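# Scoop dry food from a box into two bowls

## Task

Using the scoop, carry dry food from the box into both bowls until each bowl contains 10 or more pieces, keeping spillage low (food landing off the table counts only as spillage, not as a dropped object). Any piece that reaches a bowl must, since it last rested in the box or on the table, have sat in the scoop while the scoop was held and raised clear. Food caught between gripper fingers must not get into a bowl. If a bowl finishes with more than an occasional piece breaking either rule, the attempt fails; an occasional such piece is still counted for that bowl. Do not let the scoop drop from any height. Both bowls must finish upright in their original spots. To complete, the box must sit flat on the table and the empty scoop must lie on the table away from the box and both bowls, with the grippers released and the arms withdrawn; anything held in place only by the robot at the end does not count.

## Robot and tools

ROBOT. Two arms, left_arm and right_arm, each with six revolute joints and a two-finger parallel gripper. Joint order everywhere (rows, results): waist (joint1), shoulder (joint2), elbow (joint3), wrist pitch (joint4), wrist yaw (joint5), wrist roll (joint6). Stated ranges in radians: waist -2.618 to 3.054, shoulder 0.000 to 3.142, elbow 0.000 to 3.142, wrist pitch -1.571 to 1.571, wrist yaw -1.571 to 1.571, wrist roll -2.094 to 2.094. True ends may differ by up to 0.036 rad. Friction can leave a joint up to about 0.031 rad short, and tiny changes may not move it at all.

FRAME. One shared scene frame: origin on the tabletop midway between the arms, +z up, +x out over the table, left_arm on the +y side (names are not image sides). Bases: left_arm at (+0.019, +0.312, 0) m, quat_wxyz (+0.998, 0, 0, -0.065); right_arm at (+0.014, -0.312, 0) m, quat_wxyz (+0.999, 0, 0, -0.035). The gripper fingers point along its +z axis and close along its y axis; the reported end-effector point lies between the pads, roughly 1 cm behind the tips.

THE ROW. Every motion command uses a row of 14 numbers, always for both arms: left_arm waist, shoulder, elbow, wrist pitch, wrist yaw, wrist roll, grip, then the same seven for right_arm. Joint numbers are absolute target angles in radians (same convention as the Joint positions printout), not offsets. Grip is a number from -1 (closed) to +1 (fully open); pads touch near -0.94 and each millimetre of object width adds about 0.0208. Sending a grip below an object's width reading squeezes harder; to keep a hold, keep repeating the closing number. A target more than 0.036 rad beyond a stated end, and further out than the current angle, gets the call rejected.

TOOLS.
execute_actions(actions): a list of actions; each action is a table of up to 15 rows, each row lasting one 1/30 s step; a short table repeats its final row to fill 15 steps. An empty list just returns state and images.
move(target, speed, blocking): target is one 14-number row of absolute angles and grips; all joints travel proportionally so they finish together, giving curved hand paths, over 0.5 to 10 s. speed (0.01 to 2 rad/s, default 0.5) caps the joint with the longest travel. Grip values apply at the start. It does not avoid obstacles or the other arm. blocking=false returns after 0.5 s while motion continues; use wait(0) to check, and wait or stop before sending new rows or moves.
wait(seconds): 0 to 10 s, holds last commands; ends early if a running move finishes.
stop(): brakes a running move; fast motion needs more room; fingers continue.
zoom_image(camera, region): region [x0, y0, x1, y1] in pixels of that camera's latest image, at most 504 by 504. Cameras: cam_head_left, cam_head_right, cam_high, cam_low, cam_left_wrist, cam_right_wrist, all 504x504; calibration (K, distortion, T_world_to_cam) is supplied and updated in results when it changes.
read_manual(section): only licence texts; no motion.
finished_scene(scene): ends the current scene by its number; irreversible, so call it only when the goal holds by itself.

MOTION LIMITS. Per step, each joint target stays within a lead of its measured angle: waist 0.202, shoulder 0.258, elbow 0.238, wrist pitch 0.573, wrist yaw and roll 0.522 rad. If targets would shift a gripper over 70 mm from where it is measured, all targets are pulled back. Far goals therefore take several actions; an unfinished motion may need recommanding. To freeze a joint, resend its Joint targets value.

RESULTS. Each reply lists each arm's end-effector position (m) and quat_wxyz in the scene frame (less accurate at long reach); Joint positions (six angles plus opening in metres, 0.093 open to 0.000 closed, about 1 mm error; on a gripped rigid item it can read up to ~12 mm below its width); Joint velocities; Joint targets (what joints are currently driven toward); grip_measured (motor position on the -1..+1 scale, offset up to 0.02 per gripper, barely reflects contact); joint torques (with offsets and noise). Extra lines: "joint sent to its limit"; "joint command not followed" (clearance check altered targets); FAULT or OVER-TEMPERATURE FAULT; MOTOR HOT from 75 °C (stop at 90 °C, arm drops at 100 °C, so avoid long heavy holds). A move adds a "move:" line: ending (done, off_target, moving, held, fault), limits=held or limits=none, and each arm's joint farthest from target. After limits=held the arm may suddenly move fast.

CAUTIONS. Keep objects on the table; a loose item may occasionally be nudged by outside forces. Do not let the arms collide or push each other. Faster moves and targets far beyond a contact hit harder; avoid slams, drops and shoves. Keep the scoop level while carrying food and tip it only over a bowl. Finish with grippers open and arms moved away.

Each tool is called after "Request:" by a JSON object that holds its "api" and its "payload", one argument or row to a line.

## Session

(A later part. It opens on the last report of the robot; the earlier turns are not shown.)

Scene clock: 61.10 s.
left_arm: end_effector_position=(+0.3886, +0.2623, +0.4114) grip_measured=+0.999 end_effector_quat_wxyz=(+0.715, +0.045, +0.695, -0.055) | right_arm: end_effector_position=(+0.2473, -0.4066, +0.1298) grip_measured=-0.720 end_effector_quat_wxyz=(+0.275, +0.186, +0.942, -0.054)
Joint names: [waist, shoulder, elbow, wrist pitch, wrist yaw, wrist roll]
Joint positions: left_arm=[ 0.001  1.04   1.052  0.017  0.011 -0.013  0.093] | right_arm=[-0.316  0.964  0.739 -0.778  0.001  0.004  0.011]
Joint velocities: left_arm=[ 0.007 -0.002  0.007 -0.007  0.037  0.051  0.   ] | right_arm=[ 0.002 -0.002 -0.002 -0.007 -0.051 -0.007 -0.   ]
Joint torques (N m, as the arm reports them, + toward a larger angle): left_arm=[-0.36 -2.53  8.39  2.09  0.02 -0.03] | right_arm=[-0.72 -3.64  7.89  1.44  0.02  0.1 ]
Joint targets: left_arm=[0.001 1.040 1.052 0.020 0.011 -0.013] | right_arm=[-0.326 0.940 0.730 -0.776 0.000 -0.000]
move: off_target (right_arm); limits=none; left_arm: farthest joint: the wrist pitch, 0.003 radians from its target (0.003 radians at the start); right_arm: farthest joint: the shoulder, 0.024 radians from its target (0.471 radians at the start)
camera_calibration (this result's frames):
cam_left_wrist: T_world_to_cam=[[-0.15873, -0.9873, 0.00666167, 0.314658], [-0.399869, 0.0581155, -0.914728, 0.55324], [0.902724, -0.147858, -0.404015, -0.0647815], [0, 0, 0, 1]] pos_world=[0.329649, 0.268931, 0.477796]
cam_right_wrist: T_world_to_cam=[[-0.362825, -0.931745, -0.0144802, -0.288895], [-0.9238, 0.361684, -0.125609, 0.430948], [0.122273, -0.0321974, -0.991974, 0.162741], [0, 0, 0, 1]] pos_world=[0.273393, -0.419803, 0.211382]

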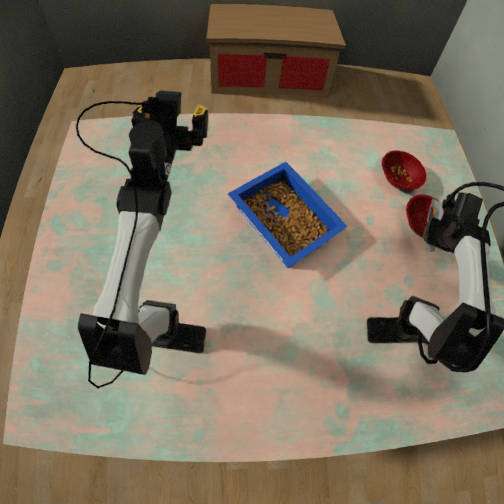

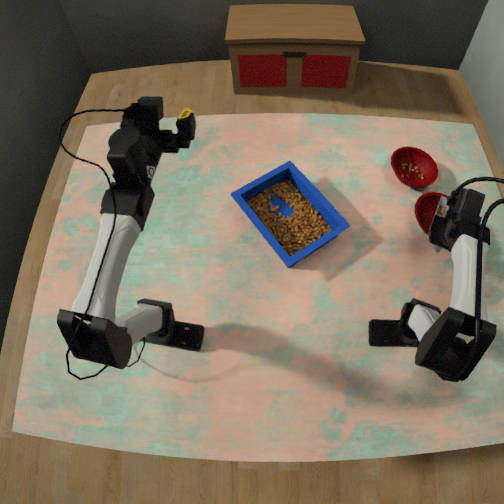

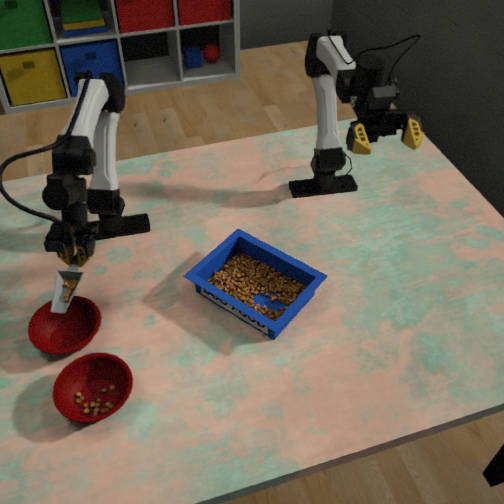

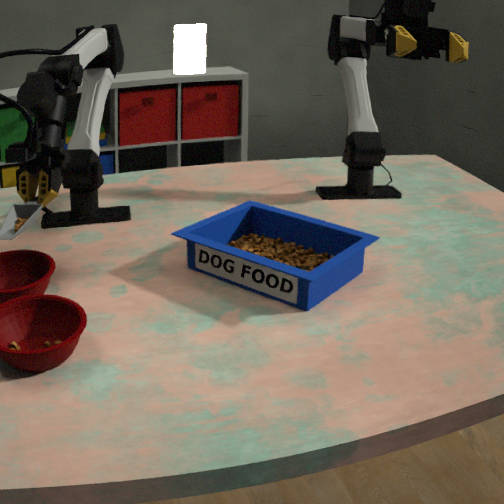

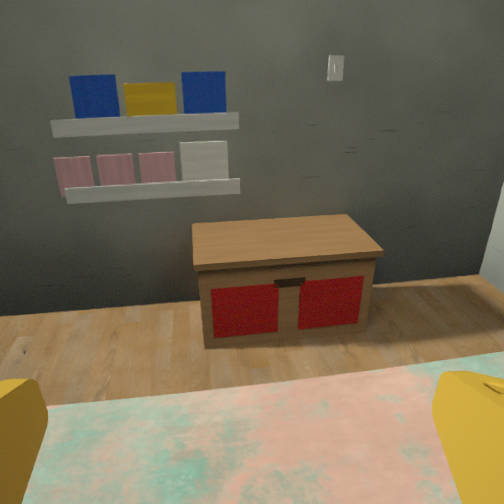

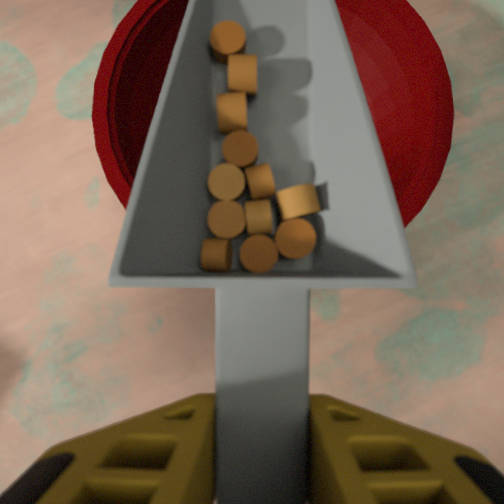

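Request:
{"api": "move", "payload": {
  "target": [0.001,1.040,1.052,0.020,0.011,-0.013,1, -0.326,1.493,1.300,-1.425,0,0,-1],
  "speed": 0.4
}}

Scene clock: 64.03 s.
left_arm: end_effector_position=(+0.3886, +0.2623, +0.4114) grip_measured=+0.999 end_effector_quat_wxyz=(+0.715, +0.045, +0.695, -0.055) | right_arm: end_effector_position=(+0.2334, -0.4010, +0.1438) grip_measured=-0.720 end_effector_quat_wxyz=(-0.022, +0.193, +0.981, +0.004)
Joint names: [waist, shoulder, elbow, wrist pitch, wrist yaw, wrist roll]
Joint positions: left_arm=[ 0.001  1.04   1.052  0.017  0.011 -0.013  0.093] | right_arm=[-0.316  1.478  1.276 -1.413  0.001  0.004  0.011]
Joint velocities: left_arm=[ 0.002 -0.017 -0.017  0.022  0.007 -0.066 -0.001] | right_arm=[-0.002 -0.002 -0.007 -0.007  0.022  0.037  0.   ]
Joint torques (N m, as the arm reports them, + toward a larger angle): left_arm=[-0.36 -2.54  8.38  2.09  0.03 -0.03] | right_arm=[-0.77 -4.22  9.68  0.15  0.02  0.12]
Joint targets: left_arm=[0.001 1.040 1.052 0.020 0.011 -0.013] | right_arm=[-0.326 1.493 1.300 -1.425 -0.000 0.000]
move: off_target (right_arm); limits=none; left_arm: farthest joint: the wrist pitch, 0.003 radians from its target (0.003 radians at the start); right_arm: farthest joint: the elbow, 0.024 radians from its target (0.561 radians at the start)
camera_calibration (this result's frames):
cam_left_wrist: T_world_to_cam=[[-0.15873, -0.9873, 0.00666167, 0.314658], [-0.399869, 0.0581155, -0.914728, 0.55324], [0.902724, -0.147858, -0.404015, -0.0647815], [0, 0, 0, 1]] pos_world=[0.329649, 0.268931, 0.477796]
cam_right_wrist: T_world_to_cam=[[-0.372902, -0.927655, -0.0199954, -0.283693], [-0.824213, 0.321269, 0.466326, 0.293261], [-0.426166, 0.190374, -0.884387, 0.380378], [0, 0, 0, 1]] pos_world=[0.298023, -0.429799, 0.193974]

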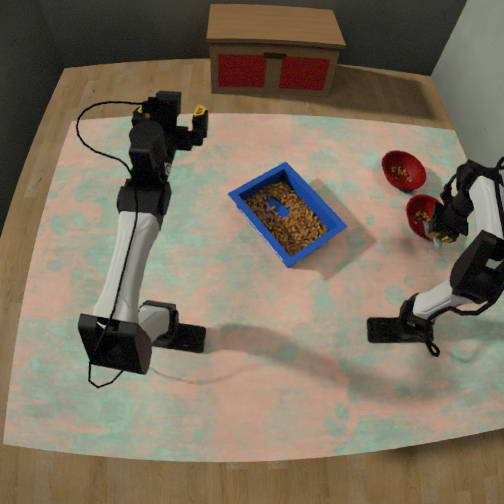

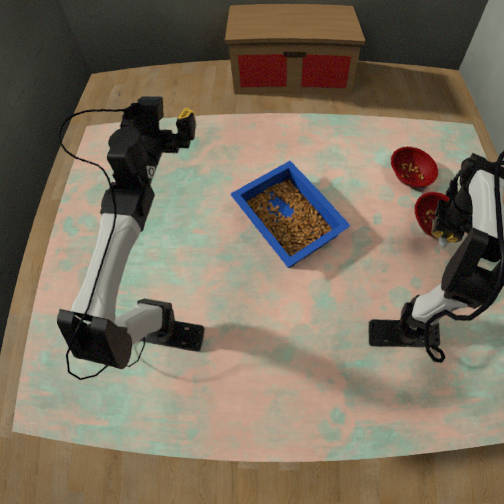

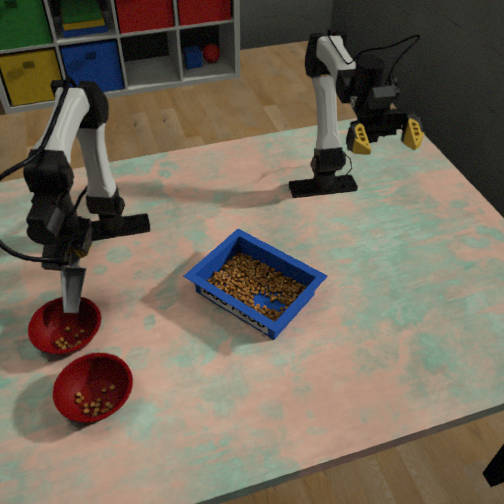

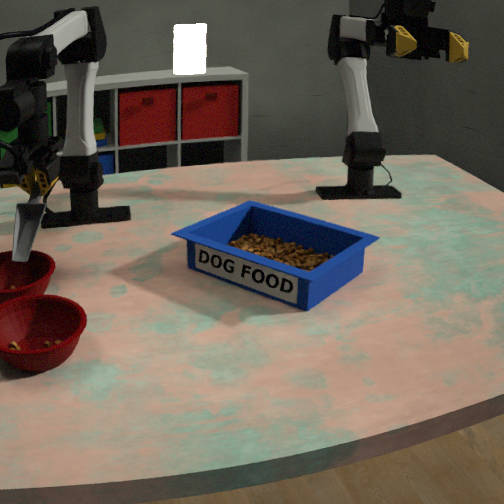

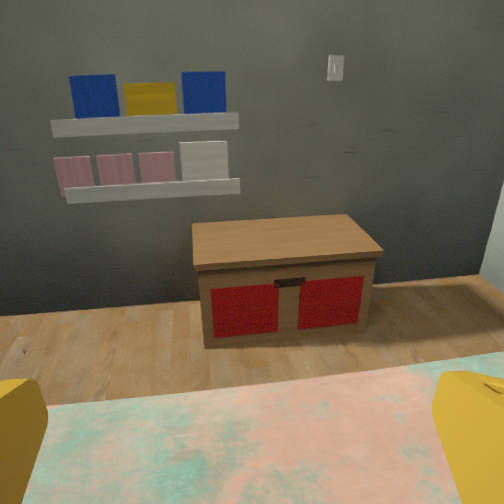

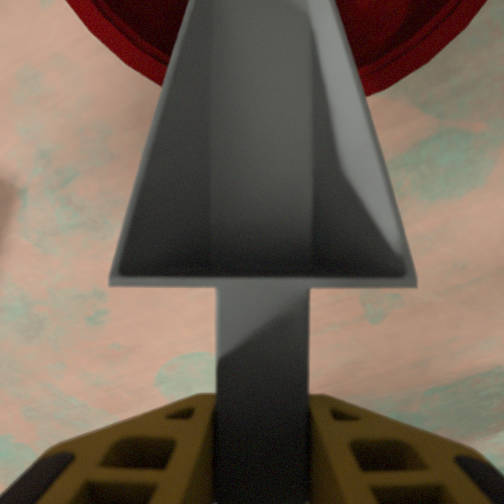

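Request:
{"api": "move", "payload": {
  "target": [0.001,1.040,1.052,0.020,0.011,-0.013,1, -0.22,1.02,0.81,-0.895,0,0,-1],
  "speed": 0.8
}}

Request:
{"api": "move", "payload": {
  "target": [0.001,1.040,1.052,0.020,0.011,-0.013,1, 0.225,1.085,0.665,-0.715,0,0,-1],
  "speed": 0.8
}}

Scene clock: 69.23 s.
left_arm: end_effector_position=(+0.3886, +0.2623, +0.4114) grip_measured=+0.999 end_effector_quat_wxyz=(+0.715, +0.045, +0.695, -0.055) | right_arm: end_effector_position=(+0.2428, -0.3826, +0.1248) grip_measured=-0.720 end_effector_quat_wxyz=(+0.209, +0.148, +0.966, -0.032)
Joint names: [waist, shoulder, elbow, wrist pitch, wrist yaw, wrist roll]
Joint positions: left_arm=[ 0.001  1.04   1.052  0.017  0.011 -0.013  0.093] | right_arm=[-0.23   1.044  0.82  -0.92   0.001  0.004  0.011]
Joint velocities: left_arm=[-0.017 -0.027 -0.002 -0.007  0.022  0.037 -0.002] | right_arm=[ 0.007  0.002 -0.017 -0.051  0.051  0.007 -0.   ]
Joint torques (N m, as the arm reports them, + toward a larger angle): left_arm=[-0.35 -2.55  8.39  2.09  0.02 -0.03] | right_arm=[ 0.79 -4.19  7.49  1.43  0.01  0.11]
Joint targets: left_arm=[0.001 1.040 1.052 0.020 0.011 -0.013] | right_arm=[-0.220 1.020 0.810 -0.895 0.000 -0.000]
move: off_target (right_arm); limits=none; left_arm: farthest joint: the wrist pitch, 0.003 radians from its target (0.003 radians at the start); right_arm: farthest joint: the wrist pitch, 0.025 radians from its target (0.518 radians at the start)
camera_calibration (this result's frames):
cam_left_wrist: T_world_to_cam=[[-0.158727, -0.9873, 0.00667302, 0.314653], [-0.400215, 0.0581606, -0.914574, 0.553216], [0.902571, -0.147838, -0.404364, -0.0646238], [0, 0, 0, 1]] pos_world=[0.329677, 0.268928, 0.477726]
cam_right_wrist: T_world_to_cam=[[-0.283707, -0.958772, -0.0163401, -0.297556], [-0.958852, 0.283459, 0.0159555, 0.378344], [-0.0106659, 0.0201945, -0.999739, 0.21247], [0, 0, 0, 1]] pos_world=[0.280623, -0.396824, 0.201515]

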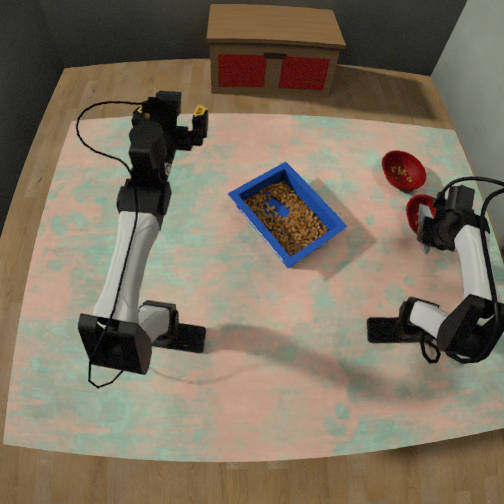

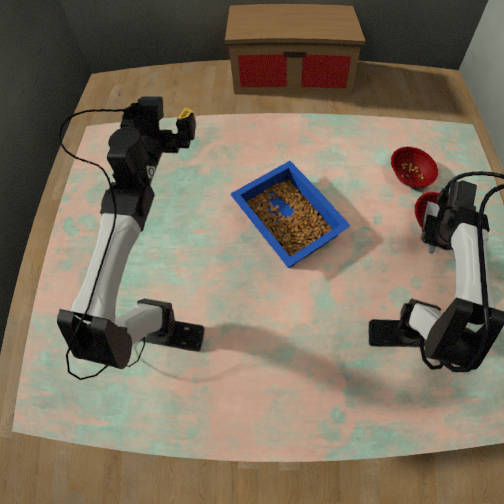

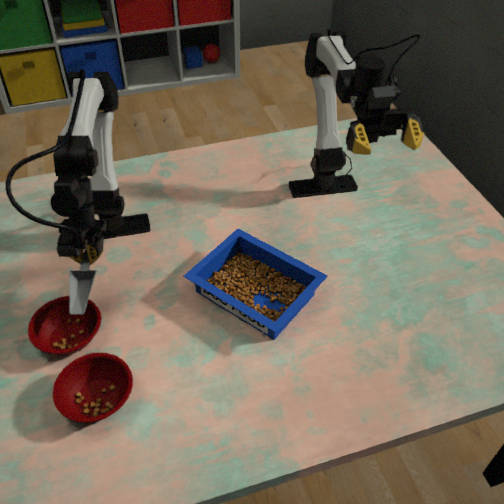

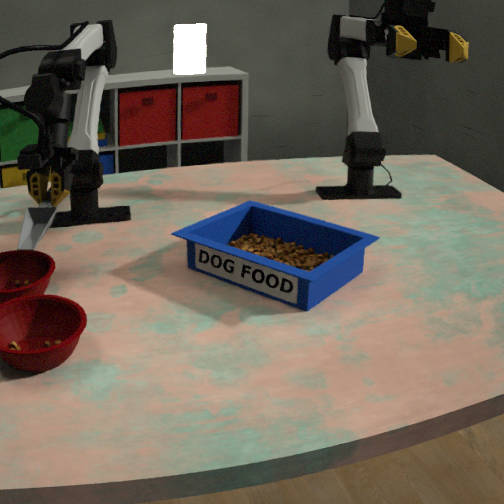

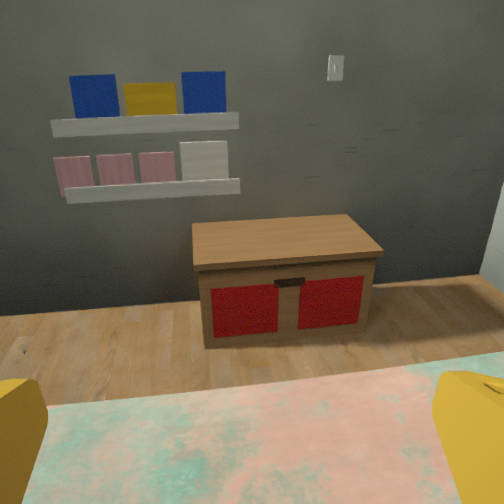

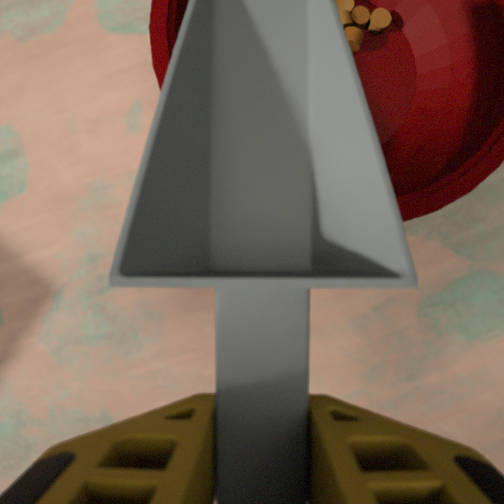

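Scene clock: 70.57 s.
left_arm: end_effector_position=(+0.3886, +0.2623, +0.4114) grip_measured=+0.999 end_effector_quat_wxyz=(+0.715, +0.045, +0.695, -0.055) | right_arm: end_effector_position=(+0.2554, -0.2763, +0.0859) grip_measured=-0.720 end_effector_quat_wxyz=(+0.215, -0.069, +0.974, +0.016)
Joint names: [waist, shoulder, elbow, wrist pitch, wrist yaw, wrist roll]
Joint positions: left_arm=[ 0.001  1.04   1.052  0.017  0.011 -0.013  0.093] | right_arm=[ 0.215  1.068  0.672 -0.74   0.001  0.004  0.011]
Joint velocities: left_arm=[-0.002  0.012  0.022 -0.022  0.007  0.007 -0.   ] | right_arm=[ 0.002  0.002  0.012  0.022 -0.007  0.022  0.002]
Joint torques (N m, as the arm reports them, + toward a larger angle): left_arm=[-0.36 -2.54  8.39  2.1   0.03 -0.03] | right_arm=[ 0.65 -0.85  7.82  1.46  0.02  0.12]
Joint targets: left_arm=[0.001 1.040 1.052 0.020 0.011 -0.013] | right_arm=[0.225 1.085 0.665 -0.715 -0.000 -0.000]
move: off_target (right_arm); limits=none; left_arm: farthest joint: the wrist pitch, 0.003 radians from its target (0.003 radians at the start); right_arm: farthest joint: the wrist pitch, 0.025 radians from its target (0.205 radians at the start)
camera_calibration (this result's frames):
cam_left_wrist: T_world_to_cam=[[-0.158727, -0.9873, 0.00667302, 0.314653], [-0.400215, 0.0581606, -0.914574, 0.553216], [0.902571, -0.147838, -0.404364, -0.0646238], [0, 0, 0, 1]] pos_world=[0.329677, 0.268928, 0.477726]
cam_right_wrist: T_world_to_cam=[[0.157495, -0.987381, -0.0165756, -0.313275], [-0.987476, -0.157625, 0.00679714, 0.247122], [-0.00932409, 0.0152975, -0.99984, 0.16983], [0, 0, 0, 1]] pos_world=[0.29495, -0.272967, 0.16293]

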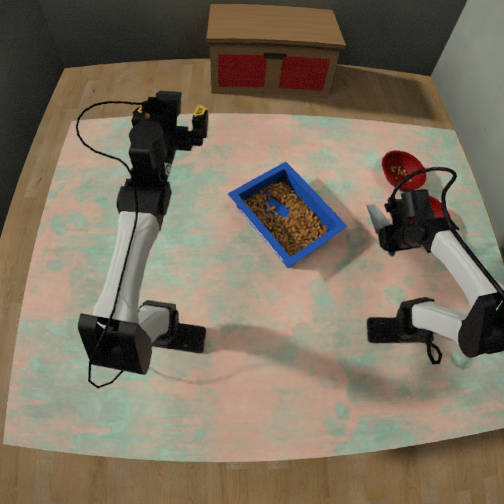

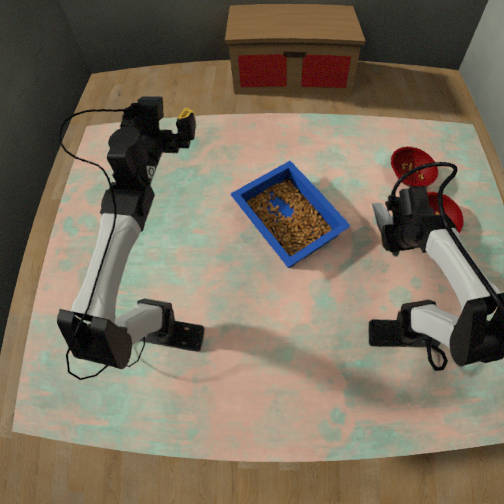

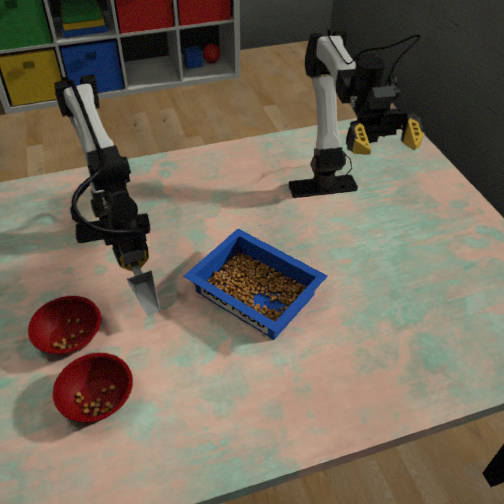

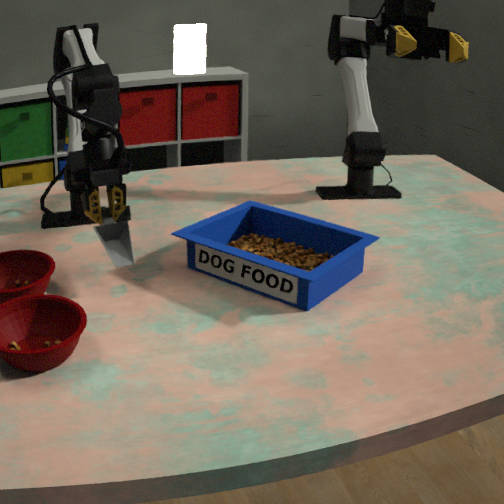

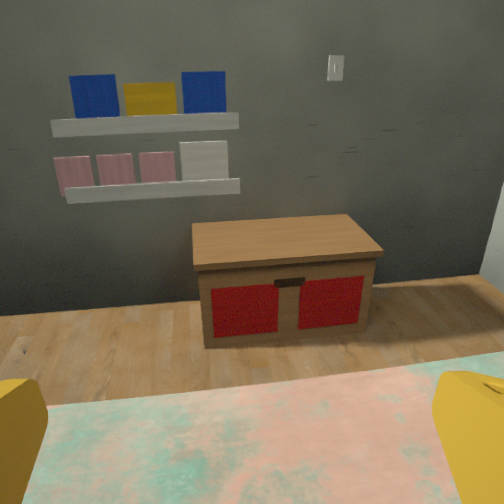

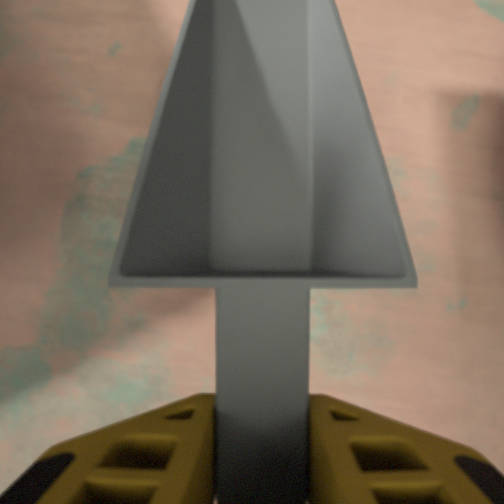

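Request:
{"api": "zoom_image", "payload": {
  "camera": "cam_high",
  "region": [15, 285, 155, 430]
}}

Request:
{"api": "move", "payload": {
  "target": [0.001,1.040,1.052,0.020,0.011,-0.013,1, 0.225,1.137,0.485,-0.49,0,0,-1],
  "speed": 0.3
}}

Region (15, 285, 155, 430) of cam_high's 504x504 image, scaled by 3.476, with more detail than that image has; it fills the left 487 columns of this view, and the rest is white.

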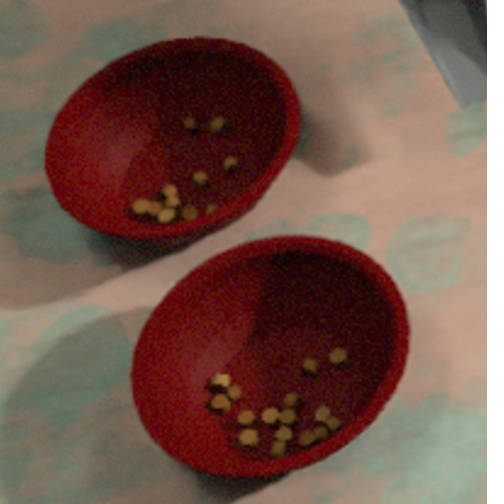

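Scene clock: 72.27 s.
left_arm: end_effector_position=(+0.3886, +0.2623, +0.4114) grip_measured=+0.999 end_effector_quat_wxyz=(+0.715, +0.045, +0.695, -0.055) | right_arm: end_effector_position=(+0.2519, -0.2768, +0.0375) grip_measured=-0.720 end_effector_quat_wxyz=(+0.216, -0.069, +0.974, +0.016)
Joint names: [waist, shoulder, elbow, wrist pitch, wrist yaw, wrist roll]
Joint positions: left_arm=[ 0.001  1.04   1.052  0.017  0.011 -0.013  0.093] | right_arm=[ 0.215  1.115  0.496 -0.515  0.001  0.004  0.011]
Joint velocities: left_arm=[ 0.017 -0.002 -0.007 -0.037  0.081 -0.037 -0.001] | right_arm=[ 0.002 -0.002 -0.012  0.022  0.037 -0.007  0.   ]
Joint torques (N m, as the arm reports them, + toward a larger angle): left_arm=[-0.36 -2.55  8.38  2.09  0.02 -0.03] | right_arm=[ 0.68 -0.4   7.1   1.46  0.05  0.1 ]
Joint targets: left_arm=[0.001 1.040 1.052 0.020 0.011 -0.013] | right_arm=[0.225 1.137 0.485 -0.490 -0.000 0.000]
move: off_target (right_arm); limits=none; left_arm: farthest joint: the wrist pitch, 0.003 radians from its target (0.003 radians at the start); right_arm: farthest joint: the wrist pitch, 0.025 radians from its target (0.250 radians at the start)
camera_calibration (this result's frames):
cam_left_wrist: T_world_to_cam=[[-0.158727, -0.9873, 0.00667302, 0.314653], [-0.400215, 0.0581606, -0.914574, 0.553216], [0.902571, -0.147838, -0.404364, -0.0646238], [0, 0, 0, 1]] pos_world=[0.329677, 0.268928, 0.477726]
cam_right_wrist: T_world_to_cam=[[0.15752, -0.987377, -0.0165568, -0.31404], [-0.987485, -0.157626, 0.00527138, 0.243973], [-0.00781463, 0.0155193, -0.999849, 0.121092], [0, 0, 0, 1]] pos_world=[0.291333, -0.273499, 0.114588]

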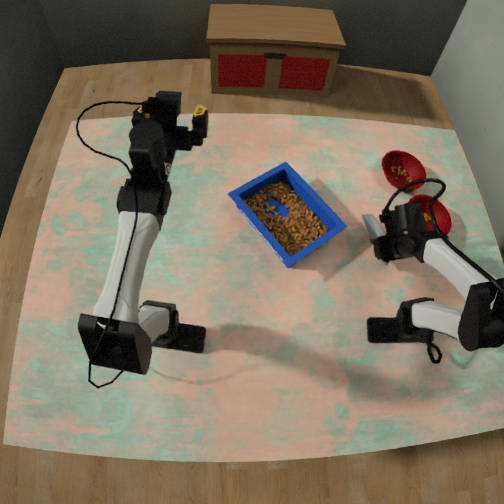

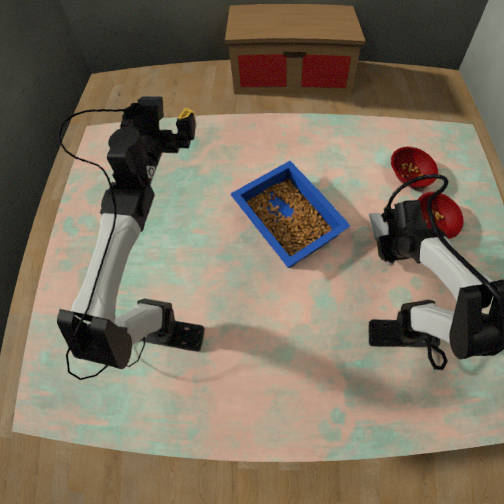

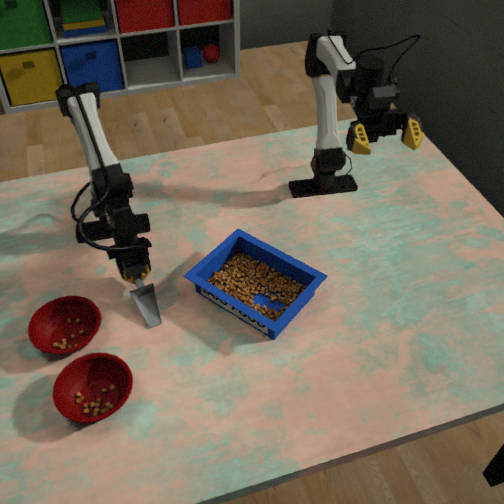

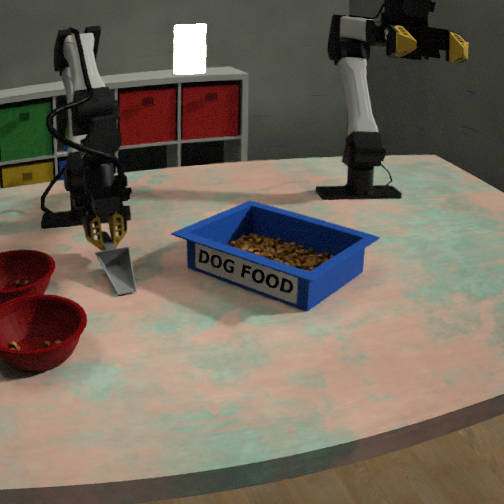

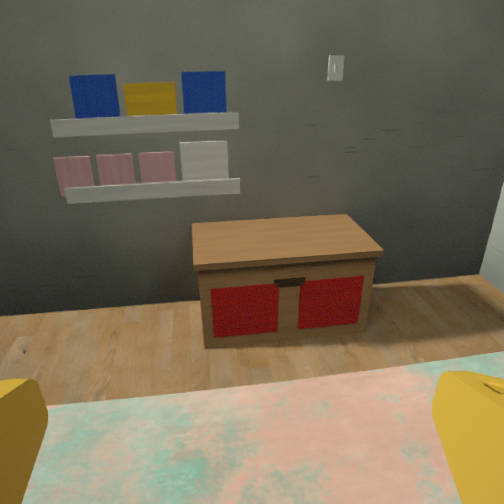

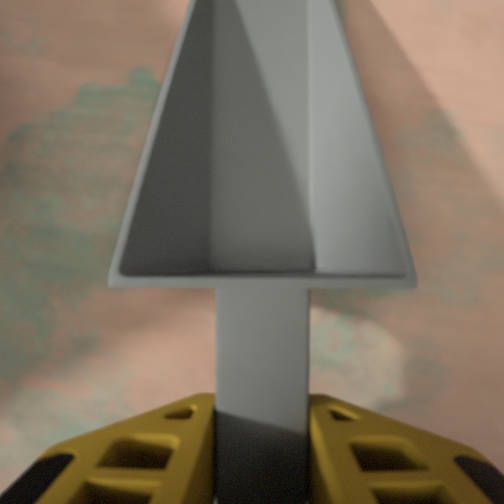

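Request:
{"api": "move", "payload": {
  "target": [0.001,1.040,1.052,0.020,0.011,-0.013,1, 0.225,1.137,0.462,-0.47,0,0,-1],
  "speed": 0.1
}}

Scene clock: 73.37 s.
left_arm: end_effector_position=(+0.3886, +0.2623, +0.4114) grip_measured=+0.999 end_effector_quat_wxyz=(+0.715, +0.045, +0.695, -0.055) | right_arm: end_effector_position=(+0.2511, -0.2770, +0.0331) grip_measured=-0.720 end_effector_quat_wxyz=(+0.219, -0.069, +0.973, +0.016)
Joint names: [waist, shoulder, elbow, wrist pitch, wrist yaw, wrist roll]
Joint positions: left_arm=[ 0.001  1.04   1.052  0.017  0.011 -0.013  0.093] | right_arm=[ 0.215  1.115  0.474 -0.488  0.001  0.004  0.011]
Joint velocities: left_arm=[-0.017 -0.002  0.002 -0.007 -0.007 -0.007  0.   ] | right_arm=[-0.007  0.007 -0.007  0.037 -0.037  0.037 -0.   ]
Joint torques (N m, as the arm reports them, + toward a larger angle): left_arm=[-0.35 -2.54  8.38  2.09  0.03 -0.03] | right_arm=[ 0.73 -0.44  6.85  1.4   0.04  0.1 ]
Joint targets: left_arm=[0.001 1.040 1.052 0.020 0.011 -0.013] | right_arm=[0.225 1.137 0.462 -0.470 -0.000 -0.000]
move: off_target (right_arm); limits=none; left_arm: farthest joint: the wrist pitch, 0.003 radians from its target (0.003 radians at the start); right_arm: farthest joint: the shoulder, 0.022 radians from its target (0.022 radians at the start)
camera_calibration (this result's frames):
cam_left_wrist: T_world_to_cam=[[-0.158727, -0.9873, 0.00667302, 0.314653], [-0.400215, 0.0581606, -0.914574, 0.553216], [0.902571, -0.147838, -0.404364, -0.0646238], [0, 0, 0, 1]] pos_world=[0.329677, 0.268928, 0.477726]
cam_right_wrist: T_world_to_cam=[[0.157614, -0.987363, -0.016486, -0.314125], [-0.987498, -0.157628, -0.000450283, 0.243396], [-0.00215407, 0.0163509, -0.999864, 0.115503], [0, 0, 0, 1]] pos_world=[0.290113, -0.273678, 0.110419]

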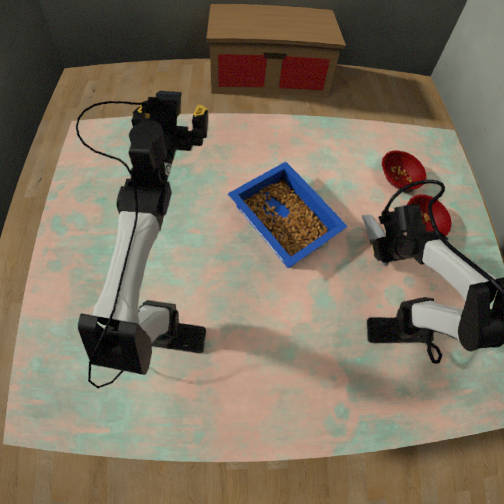

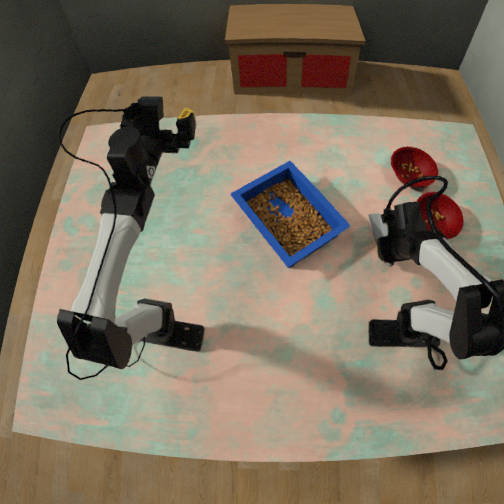

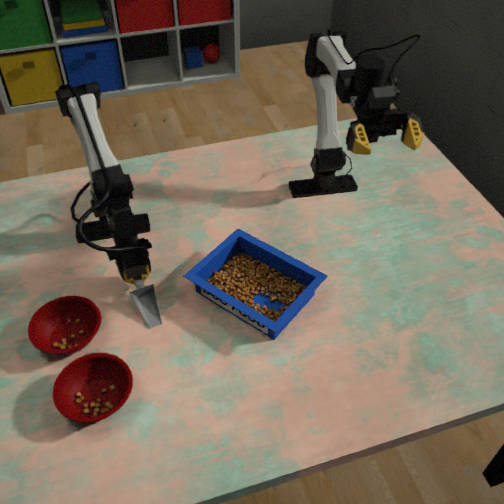

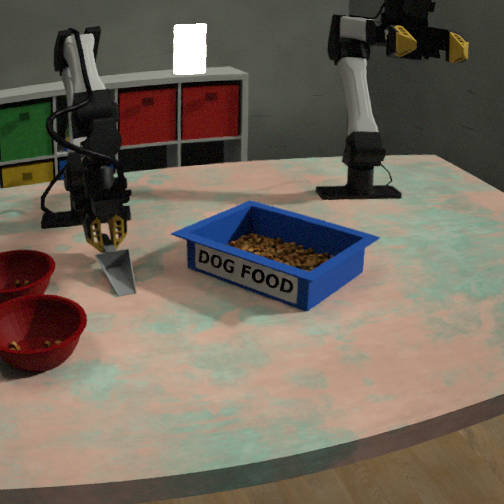

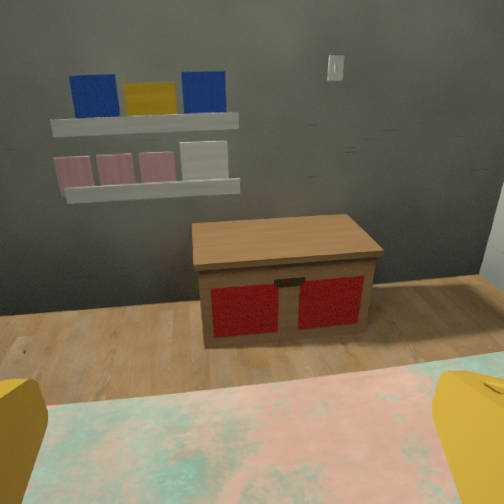

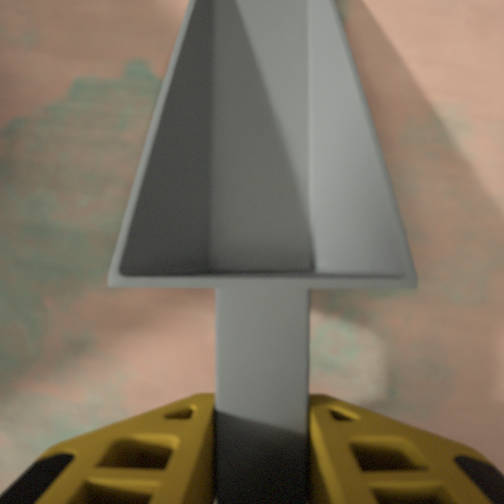

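Request:
{"api": "execute_actions", "payload": {
  "actions": []
}}

Scene clock: 74.87 s.
left_arm: end_effector_position=(+0.3886, +0.2623, +0.4114) grip_measured=+0.999 end_effector_quat_wxyz=(+0.715, +0.045, +0.695, -0.055) | right_arm: end_effector_position=(+0.2511, -0.2770, +0.0331) grip_measured=-0.720 end_effector_quat_wxyz=(+0.219, -0.069, +0.973, +0.016)
Joint names: [waist, shoulder, elbow, wrist pitch, wrist yaw, wrist roll]
Joint positions: left_arm=[ 0.001  1.04   1.052  0.017  0.011 -0.013  0.093] | right_arm=[ 0.215  1.115  0.474 -0.488  0.001  0.004  0.011]
Joint velocities: left_arm=[ 0.002 -0.012 -0.007  0.051  0.007  0.007  0.   ] | right_arm=[ 0.002 -0.022 -0.002  0.051  0.007  0.066 -0.001]
Joint torques (N m, as the arm reports them, + toward a larger angle): left_arm=[-0.35 -2.53  8.38  2.09  0.03 -0.03] | right_arm=[ 0.78 -0.45  6.87  1.39  0.    0.13]
Joint targets: left_arm=[0.001 1.040 1.052 0.020 0.011 -0.013] | right_arm=[0.225 1.137 0.462 -0.470 -0.000 0.000]
camera_calibration (this result's frames):
cam_left_wrist: T_world_to_cam=[[-0.158727, -0.9873, 0.00667302, 0.314653], [-0.400215, 0.0581606, -0.914574, 0.553216], [0.902571, -0.147838, -0.404364, -0.0646238], [0, 0, 0, 1]] pos_world=[0.329677, 0.268928, 0.477726]
cam_right_wrist: T_world_to_cam=[[0.157614, -0.987363, -0.016486, -0.314125], [-0.987498, -0.157628, -0.000450283, 0.243396], [-0.00215407, 0.0163509, -0.999864, 0.115503], [0, 0, 0, 1]] pos_world=[0.290113, -0.273678, 0.110419]

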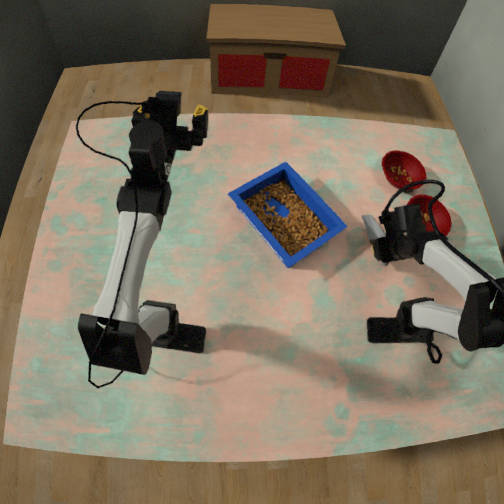

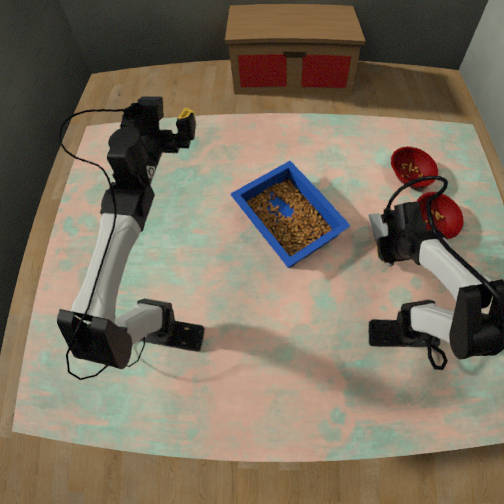

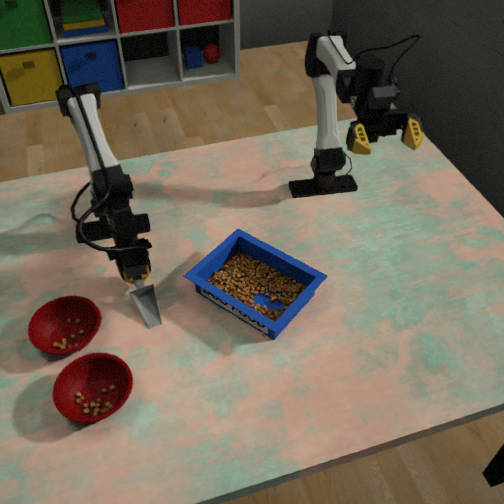

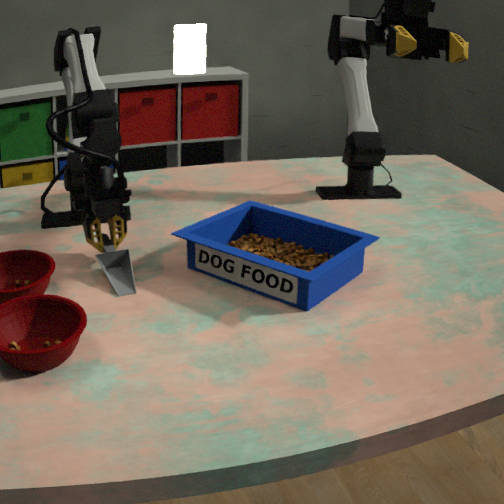

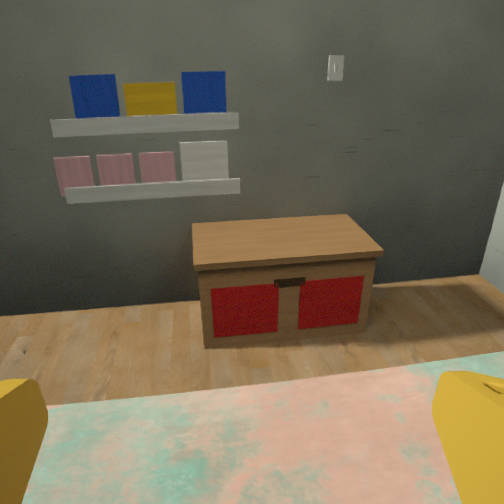

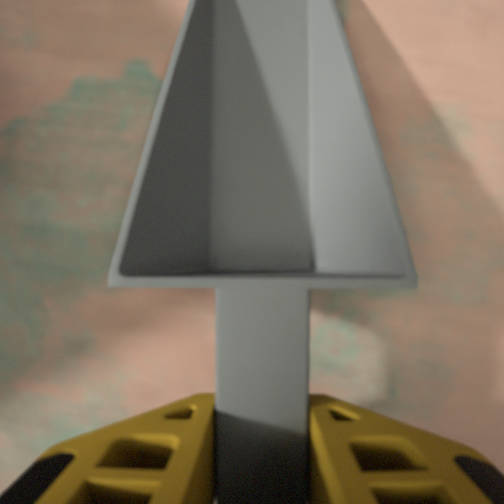

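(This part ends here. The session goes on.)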